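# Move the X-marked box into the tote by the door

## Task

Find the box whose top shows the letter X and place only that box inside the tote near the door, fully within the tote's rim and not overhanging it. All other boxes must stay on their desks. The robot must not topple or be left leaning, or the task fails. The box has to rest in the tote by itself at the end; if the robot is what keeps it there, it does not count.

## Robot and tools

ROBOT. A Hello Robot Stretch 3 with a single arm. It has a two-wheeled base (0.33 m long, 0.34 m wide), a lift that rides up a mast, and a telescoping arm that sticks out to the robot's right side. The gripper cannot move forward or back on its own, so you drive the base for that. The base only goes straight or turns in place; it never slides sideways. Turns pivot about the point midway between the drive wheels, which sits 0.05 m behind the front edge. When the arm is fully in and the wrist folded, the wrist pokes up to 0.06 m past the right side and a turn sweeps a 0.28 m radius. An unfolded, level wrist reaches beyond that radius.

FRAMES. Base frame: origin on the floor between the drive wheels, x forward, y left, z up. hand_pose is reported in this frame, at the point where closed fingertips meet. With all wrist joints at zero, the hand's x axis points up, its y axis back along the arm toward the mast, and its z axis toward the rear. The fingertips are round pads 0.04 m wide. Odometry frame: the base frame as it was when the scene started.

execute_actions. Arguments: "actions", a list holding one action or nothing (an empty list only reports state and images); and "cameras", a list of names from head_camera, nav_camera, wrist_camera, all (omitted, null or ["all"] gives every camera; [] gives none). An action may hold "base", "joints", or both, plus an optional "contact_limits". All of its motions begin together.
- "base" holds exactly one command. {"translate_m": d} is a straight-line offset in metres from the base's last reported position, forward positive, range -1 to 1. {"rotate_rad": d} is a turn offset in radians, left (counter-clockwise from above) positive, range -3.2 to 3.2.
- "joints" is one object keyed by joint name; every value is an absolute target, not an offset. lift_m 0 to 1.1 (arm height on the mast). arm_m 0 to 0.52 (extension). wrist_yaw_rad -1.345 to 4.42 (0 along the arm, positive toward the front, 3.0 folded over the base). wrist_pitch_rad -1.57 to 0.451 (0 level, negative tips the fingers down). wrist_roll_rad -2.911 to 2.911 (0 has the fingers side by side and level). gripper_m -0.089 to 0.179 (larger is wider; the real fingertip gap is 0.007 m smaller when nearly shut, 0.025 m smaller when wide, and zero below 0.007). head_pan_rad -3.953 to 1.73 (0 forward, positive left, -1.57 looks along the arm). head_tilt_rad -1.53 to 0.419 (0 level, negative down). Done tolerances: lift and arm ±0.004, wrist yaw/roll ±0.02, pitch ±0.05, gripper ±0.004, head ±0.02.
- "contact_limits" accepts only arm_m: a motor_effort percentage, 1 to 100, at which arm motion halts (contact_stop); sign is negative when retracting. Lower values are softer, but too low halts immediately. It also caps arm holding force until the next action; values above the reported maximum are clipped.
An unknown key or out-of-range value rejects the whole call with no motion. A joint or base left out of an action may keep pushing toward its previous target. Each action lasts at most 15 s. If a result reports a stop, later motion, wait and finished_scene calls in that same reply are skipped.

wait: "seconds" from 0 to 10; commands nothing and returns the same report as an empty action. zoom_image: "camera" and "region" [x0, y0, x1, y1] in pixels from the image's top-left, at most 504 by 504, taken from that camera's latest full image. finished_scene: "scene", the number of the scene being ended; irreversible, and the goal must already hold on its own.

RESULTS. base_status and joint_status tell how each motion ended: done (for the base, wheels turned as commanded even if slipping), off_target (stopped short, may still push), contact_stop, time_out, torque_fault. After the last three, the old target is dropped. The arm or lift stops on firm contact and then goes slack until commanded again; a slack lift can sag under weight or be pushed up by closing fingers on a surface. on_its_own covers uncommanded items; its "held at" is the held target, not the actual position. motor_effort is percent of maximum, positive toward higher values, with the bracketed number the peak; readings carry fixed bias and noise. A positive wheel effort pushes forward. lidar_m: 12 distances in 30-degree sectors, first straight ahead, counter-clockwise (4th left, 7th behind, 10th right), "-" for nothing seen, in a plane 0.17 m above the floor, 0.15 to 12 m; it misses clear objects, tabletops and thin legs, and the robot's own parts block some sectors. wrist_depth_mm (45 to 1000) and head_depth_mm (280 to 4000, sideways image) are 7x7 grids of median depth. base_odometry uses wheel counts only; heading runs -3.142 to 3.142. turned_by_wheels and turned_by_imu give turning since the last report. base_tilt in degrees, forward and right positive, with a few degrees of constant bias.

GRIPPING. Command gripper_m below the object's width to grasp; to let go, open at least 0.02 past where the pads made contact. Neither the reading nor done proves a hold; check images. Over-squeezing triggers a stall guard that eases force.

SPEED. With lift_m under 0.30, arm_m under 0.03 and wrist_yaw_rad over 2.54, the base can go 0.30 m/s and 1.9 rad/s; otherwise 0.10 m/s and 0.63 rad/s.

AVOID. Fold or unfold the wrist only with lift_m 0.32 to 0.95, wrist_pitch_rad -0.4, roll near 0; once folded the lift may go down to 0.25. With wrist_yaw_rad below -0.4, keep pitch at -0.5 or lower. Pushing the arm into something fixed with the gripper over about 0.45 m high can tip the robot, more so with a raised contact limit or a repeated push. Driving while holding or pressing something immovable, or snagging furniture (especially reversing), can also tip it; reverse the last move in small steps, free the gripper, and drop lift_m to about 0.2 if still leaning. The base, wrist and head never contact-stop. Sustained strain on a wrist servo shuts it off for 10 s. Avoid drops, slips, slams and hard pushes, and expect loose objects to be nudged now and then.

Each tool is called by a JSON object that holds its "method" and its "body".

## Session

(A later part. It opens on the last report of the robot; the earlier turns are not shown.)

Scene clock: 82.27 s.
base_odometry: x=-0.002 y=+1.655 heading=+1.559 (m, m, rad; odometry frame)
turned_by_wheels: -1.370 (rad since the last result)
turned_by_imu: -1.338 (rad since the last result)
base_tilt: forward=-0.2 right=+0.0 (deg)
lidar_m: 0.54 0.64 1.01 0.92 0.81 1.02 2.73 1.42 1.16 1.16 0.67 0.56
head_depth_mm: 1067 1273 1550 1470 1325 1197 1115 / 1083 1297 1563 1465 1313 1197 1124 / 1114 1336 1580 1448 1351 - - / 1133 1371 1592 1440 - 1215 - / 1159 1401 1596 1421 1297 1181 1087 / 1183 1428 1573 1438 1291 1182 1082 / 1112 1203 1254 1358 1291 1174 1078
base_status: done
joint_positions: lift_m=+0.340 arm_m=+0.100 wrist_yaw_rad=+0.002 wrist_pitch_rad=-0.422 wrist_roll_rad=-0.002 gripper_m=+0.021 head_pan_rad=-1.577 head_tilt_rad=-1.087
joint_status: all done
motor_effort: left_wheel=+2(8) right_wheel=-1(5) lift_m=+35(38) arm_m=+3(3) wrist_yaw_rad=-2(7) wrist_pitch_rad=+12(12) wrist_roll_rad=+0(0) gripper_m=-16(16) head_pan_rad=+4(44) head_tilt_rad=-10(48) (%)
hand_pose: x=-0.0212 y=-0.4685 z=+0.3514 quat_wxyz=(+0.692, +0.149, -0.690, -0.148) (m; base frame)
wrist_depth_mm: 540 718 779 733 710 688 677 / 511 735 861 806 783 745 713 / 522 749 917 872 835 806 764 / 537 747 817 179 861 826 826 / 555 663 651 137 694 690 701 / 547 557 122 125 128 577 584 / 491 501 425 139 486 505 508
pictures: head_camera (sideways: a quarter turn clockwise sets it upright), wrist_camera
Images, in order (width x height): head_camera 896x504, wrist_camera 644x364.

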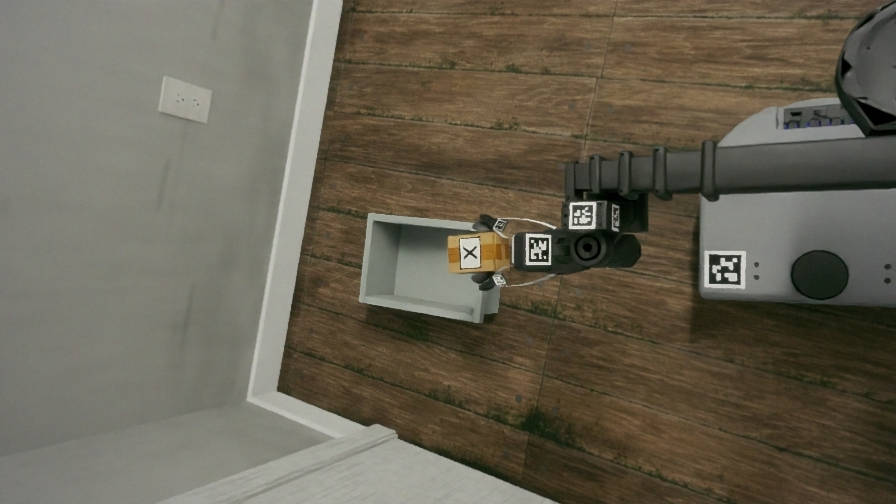

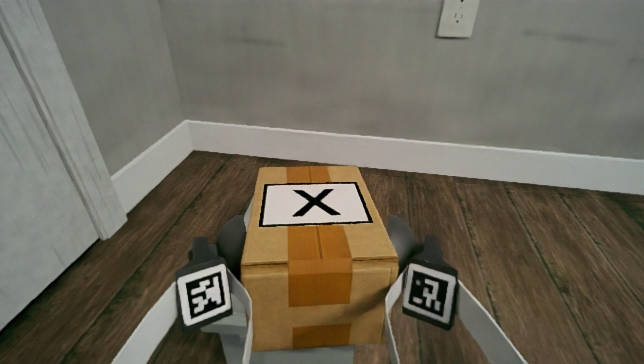

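{"method": "execute_actions", "body": {"actions": [{"base":{"translate_m":0.03},"joints":{"lift_m":0.25,"wrist_pitch_rad":-0.65,"arm_m":0.40}}], "cameras": []}}

{"method": "execute_actions", "body": {"actions": [{"joints":{"lift_m":0.12}}], "cameras": ["head_camera","wrist_camera"]}}

Scene clock: 85.83 s.
base_odometry: x=-0.001 y=+1.685 heading=+1.560 (m, m, rad; odometry frame)
turned_by_wheels: +0.000 (rad since the last result)
turned_by_imu: +0.000 (rad since the last result)
base_tilt: forward=-0.1 right=+0.0 (deg)
lidar_m: 0.51 0.60 0.96 0.99 0.84 1.01 2.75 1.42 1.17 1.17 0.64 0.53
head_depth_mm: 1068 1282 1545 1464 1321 1200 1109 / 1092 1307 1566 1456 1319 1202 - / 1112 1350 1578 1446 1307 - - / 1147 1380 1590 1376 1299 1218 - / 1168 1417 1590 1414 1298 1179 1087 / 1196 1396 1545 1432 1289 1177 1083 / 1055 1104 1175 1294 1277 1173 1081
base_status: done
joint_positions: lift_m=+0.250 arm_m=+0.400 wrist_yaw_rad=+0.002 wrist_pitch_rad=-0.667 wrist_roll_rad=-0.002 gripper_m=+0.021 head_pan_rad=-1.577 head_tilt_rad=-1.087
joint_status: all done
motor_effort: left_wheel=+2(6) right_wheel=-2(2) lift_m=+21(35) arm_m=+4(3) wrist_yaw_rad=-2(2) wrist_pitch_rad=+10(12) wrist_roll_rad=+0(1) gripper_m=-17(16) head_pan_rad=+4(4) head_tilt_rad=-9(9) (%)
hand_pose: x=-0.0213 y=-0.7309 z=+0.2115 quat_wxyz=(+0.669, +0.233, -0.667, -0.231) (m; base frame)
wrist_depth_mm: 460 558 546 516 495 475 459 / 465 599 606 562 542 522 501 / 476 540 553 559 555 544 540 / 455 470 460 179 457 485 497 / 408 417 277 137 295 427 432 / 365 367 122 125 128 379 380 / 329 331 243 139 272 339 343
pictures: none
No camera images: the call's "cameras" was empty. Leave "cameras" out to get every camera's image.

Scene clock: 87.83 s.
base_odometry: x=-0.001 y=+1.685 heading=+1.560 (m, m, rad; odometry frame)
turned_by_wheels: +0.000 (rad since the last result)
turned_by_imu: +0.000 (rad since the last result)
base_tilt: forward=-0.2 right=+0.0 (deg)
lidar_m: 0.51 0.60 0.96 0.99 0.84 1.01 2.74 1.42 1.17 1.17 0.64 0.53
head_depth_mm: 1070 1281 1559 1467 1320 1203 1107 / 1094 1316 1581 1451 1307 1200 - / 1118 1351 1577 1448 1311 1227 - / 1139 1391 1593 1423 1304 1220 - / 1167 1418 1592 1412 1298 1191 1086 / 1189 1394 1556 1429 1294 1177 1084 / 1058 1106 1173 1286 1262 1181 1086
base_status: not commanded
joint_positions: lift_m=+0.120 arm_m=+0.400 wrist_yaw_rad=+0.002 wrist_pitch_rad=-0.667 wrist_roll_rad=-0.002 gripper_m=+0.021 head_pan_rad=-1.577 head_tilt_rad=-1.087
joint_status: all done
motor_effort: left_wheel=+2(2) right_wheel=-2(1) lift_m=+22(21) arm_m=+4(4) wrist_yaw_rad=-2(2) wrist_pitch_rad=+10(10) wrist_roll_rad=+0(1) gripper_m=-17(17) head_pan_rad=+5(5) head_tilt_rad=-9(9) (%)
hand_pose: x=-0.0213 y=-0.7309 z=+0.0815 quat_wxyz=(+0.669, +0.233, -0.667, -0.231) (m; base frame)
wrist_depth_mm: 444 515 500 485 478 462 444 / 409 411 227 233 226 405 444 / 342 324 248 266 255 185 368 / 296 149 228 179 287 165 314 / 255 141 191 137 245 162 262 / 113 135 122 125 128 157 116 / 109 137 204 139 208 143 107
pictures: head_camera (sideways: a quarter turn clockwise sets it upright), wrist_camera
Images, in order (width x height): head_camera 896x504, wrist_camera 644x364.

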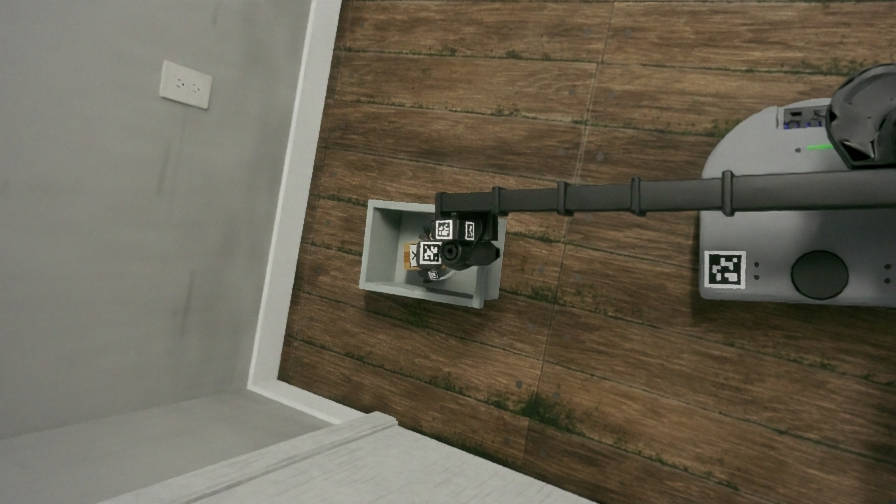

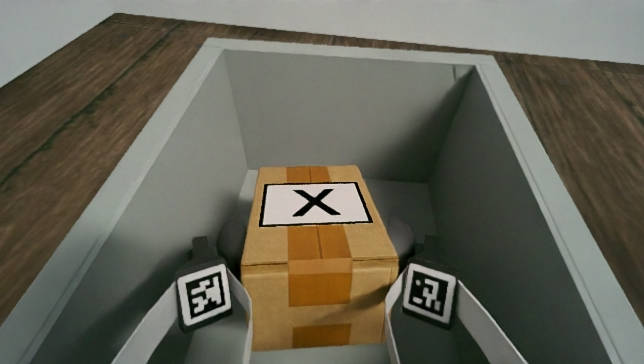

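{"method": "execute_actions", "body": {"actions": [{"joints":{"lift_m":0.09,"arm_m":0.42}}], "cameras": []}}

{"method": "execute_actions", "body": {"actions": [{"joints":{"gripper_m":0.085}}], "cameras": []}}

{"method": "execute_actions", "body": {"actions": [{"joints":{"lift_m":0.24}}], "cameras": ["wrist_camera"]}}

Scene clock: 89.03 s.
base_odometry: x=-0.001 y=+1.685 heading=+1.560 (m, m, rad; odometry frame)
turned_by_wheels: +0.000 (rad since the last result)
turned_by_imu: +0.000 (rad since the last result)
base_tilt: forward=-0.2 right=+0.0 (deg)
lidar_m: 0.51 0.60 0.96 0.99 0.84 1.01 2.74 1.42 1.17 1.16 0.64 0.53
head_depth_mm: 1074 1278 1555 1464 1321 1200 1103 / 1096 1311 1569 1452 1308 1198 1114 / 1122 1356 1572 1447 1309 1229 - / 1145 1383 1590 1418 1306 1220 - / 1169 1416 1600 1418 1295 1185 1089 / 1197 1388 1542 1429 1283 1181 1080 / 1047 1106 1171 1291 1277 1178 1080
base_status: not commanded
joint_positions: lift_m=+0.091 arm_m=+0.420 wrist_yaw_rad=+0.002 wrist_pitch_rad=-0.660 wrist_roll_rad=-0.002 gripper_m=+0.021 head_pan_rad=-1.577 head_tilt_rad=-1.087
joint_status: all done
motor_effort: left_wheel=+2(2) right_wheel=-1(1) lift_m=+17(21) arm_m=+3(3) wrist_yaw_rad=-2(2) wrist_pitch_rad=+5(9) wrist_roll_rad=+1(0) gripper_m=-17(16) head_pan_rad=+3(4) head_tilt_rad=-10(9) (%)
hand_pose: x=-0.0213 y=-0.7524 z=+0.0532 quat_wxyz=(+0.670, +0.230, -0.668, -0.229) (m; base frame)
wrist_depth_mm: 425 463 194 193 192 428 425 / 364 159 207 207 203 177 390 / 305 132 230 239 232 173 138 / 107 134 221 179 258 169 116 / 103 137 187 137 233 165 108 / 104 133 122 125 128 161 107 / 106 134 180 139 182 148 106
pictures: none
No camera images: the call's "cameras" was empty. Leave "cameras" out to get every camera's image.

Scene clock: 90.17 s.
base_odometry: x=-0.001 y=+1.685 heading=+1.560 (m, m, rad; odometry frame)
turned_by_wheels: +0.000 (rad since the last result)
turned_by_imu: +0.000 (rad since the last result)
base_tilt: forward=-0.2 right=-0.1 (deg)
lidar_m: 0.51 0.60 0.96 0.99 0.84 1.00 2.74 1.42 1.17 1.16 0.64 0.53
head_depth_mm: 1073 1284 1555 1464 1317 1205 1096 / 1094 1312 1565 1444 1317 1202 1114 / 1120 1344 1566 1441 1305 1222 - / 1135 1380 1594 1440 1305 1222 - / 1169 1421 1603 1416 1293 1181 1081 / 1197 1392 1550 1432 1295 1179 1083 / 1048 1103 1174 1294 1268 1183 1074
base_status: not commanded
joint_positions: lift_m=+0.091 arm_m=+0.420 wrist_yaw_rad=+0.002 wrist_pitch_rad=-0.658 wrist_roll_rad=-0.002 gripper_m=+0.085 head_pan_rad=-1.577 head_tilt_rad=-1.087
joint_status: all done
motor_effort: left_wheel=+2(2) right_wheel=-2(1) lift_m=+18(18) arm_m=+3(3) wrist_yaw_rad=-2(2) wrist_pitch_rad=+4(5) wrist_roll_rad=+0(0) gripper_m=-1(76) head_pan_rad=+4(3) head_tilt_rad=-9(10) (%)
hand_pose: x=-0.0213 y=-0.7527 z=+0.0535 quat_wxyz=(+0.670, +0.229, -0.668, -0.228) (m; base frame)
wrist_depth_mm: 431 465 196 194 191 428 421 / 364 160 208 209 203 178 392 / 305 132 231 239 231 173 138 / 107 134 248 261 258 169 116 / 103 137 219 172 240 165 109 / 105 132 200 153 155 152 107 / 106 145 180 141 178 149 106
pictures: none
No camera images: the call's "cameras" was empty. Leave "cameras" out to get every camera's image.

Scene clock: 92.37 s.
base_odometry: x=-0.001 y=+1.685 heading=+1.560 (m, m, rad; odometry frame)
turned_by_wheels: +0.000 (rad since the last result)
turned_by_imu: +0.000 (rad since the last result)
base_tilt: forward=-0.2 right=+0.0 (deg)
lidar_m: 0.51 0.60 0.96 0.99 0.84 1.01 2.75 1.42 1.17 1.16 0.64 0.53
head_depth_mm: 1076 1283 1556 1463 1321 1202 1110 / 1093 1312 1559 1457 1319 1196 - / 1122 1339 1568 1452 1314 1223 - / 1143 1382 1587 1404 1301 1223 - / 1165 1417 1599 1418 1293 1183 1090 / 1190 1399 1548 1427 1297 1184 1087 / 1053 1106 1168 1291 1267 1176 1082
base_status: not commanded
joint_positions: lift_m=+0.240 arm_m=+0.420 wrist_yaw_rad=+0.002 wrist_pitch_rad=-0.660 wrist_roll_rad=-0.002 gripper_m=+0.085 head_pan_rad=-1.577 head_tilt_rad=-1.087
joint_status: all done
motor_effort: left_wheel=+2(2) right_wheel=-2(1) lift_m=+35(35) arm_m=+3(3) wrist_yaw_rad=-2(2) wrist_pitch_rad=+5(5) wrist_roll_rad=+0(1) gripper_m=-1(1) head_pan_rad=+4(4) head_tilt_rad=-9(9) (%)
hand_pose: x=-0.0213 y=-0.7524 z=+0.2022 quat_wxyz=(+0.670, +0.230, -0.668, -0.229) (m; base frame)
wrist_depth_mm: 456 538 513 499 471 456 438 / 461 577 575 538 527 503 484 / 460 539 542 548 549 542 525 / 444 458 467 472 473 483 479 / 401 404 348 338 304 419 417 / 358 358 354 358 358 372 373 / 321 317 287 277 313 326 333
pictures: wrist_camera
Images, in order (width x height): wrist_camera 644x364.

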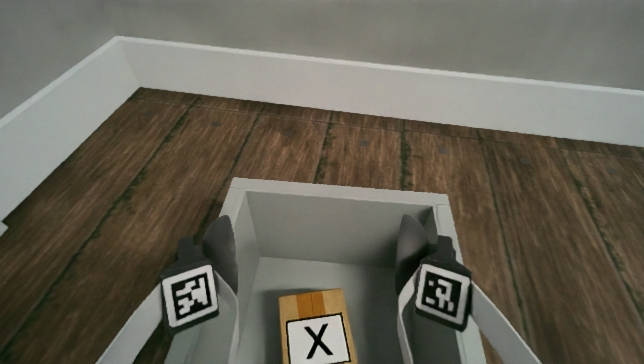

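{"method": "finished_scene", "body": {"scene": 2}}

The scene is finished: the task was done.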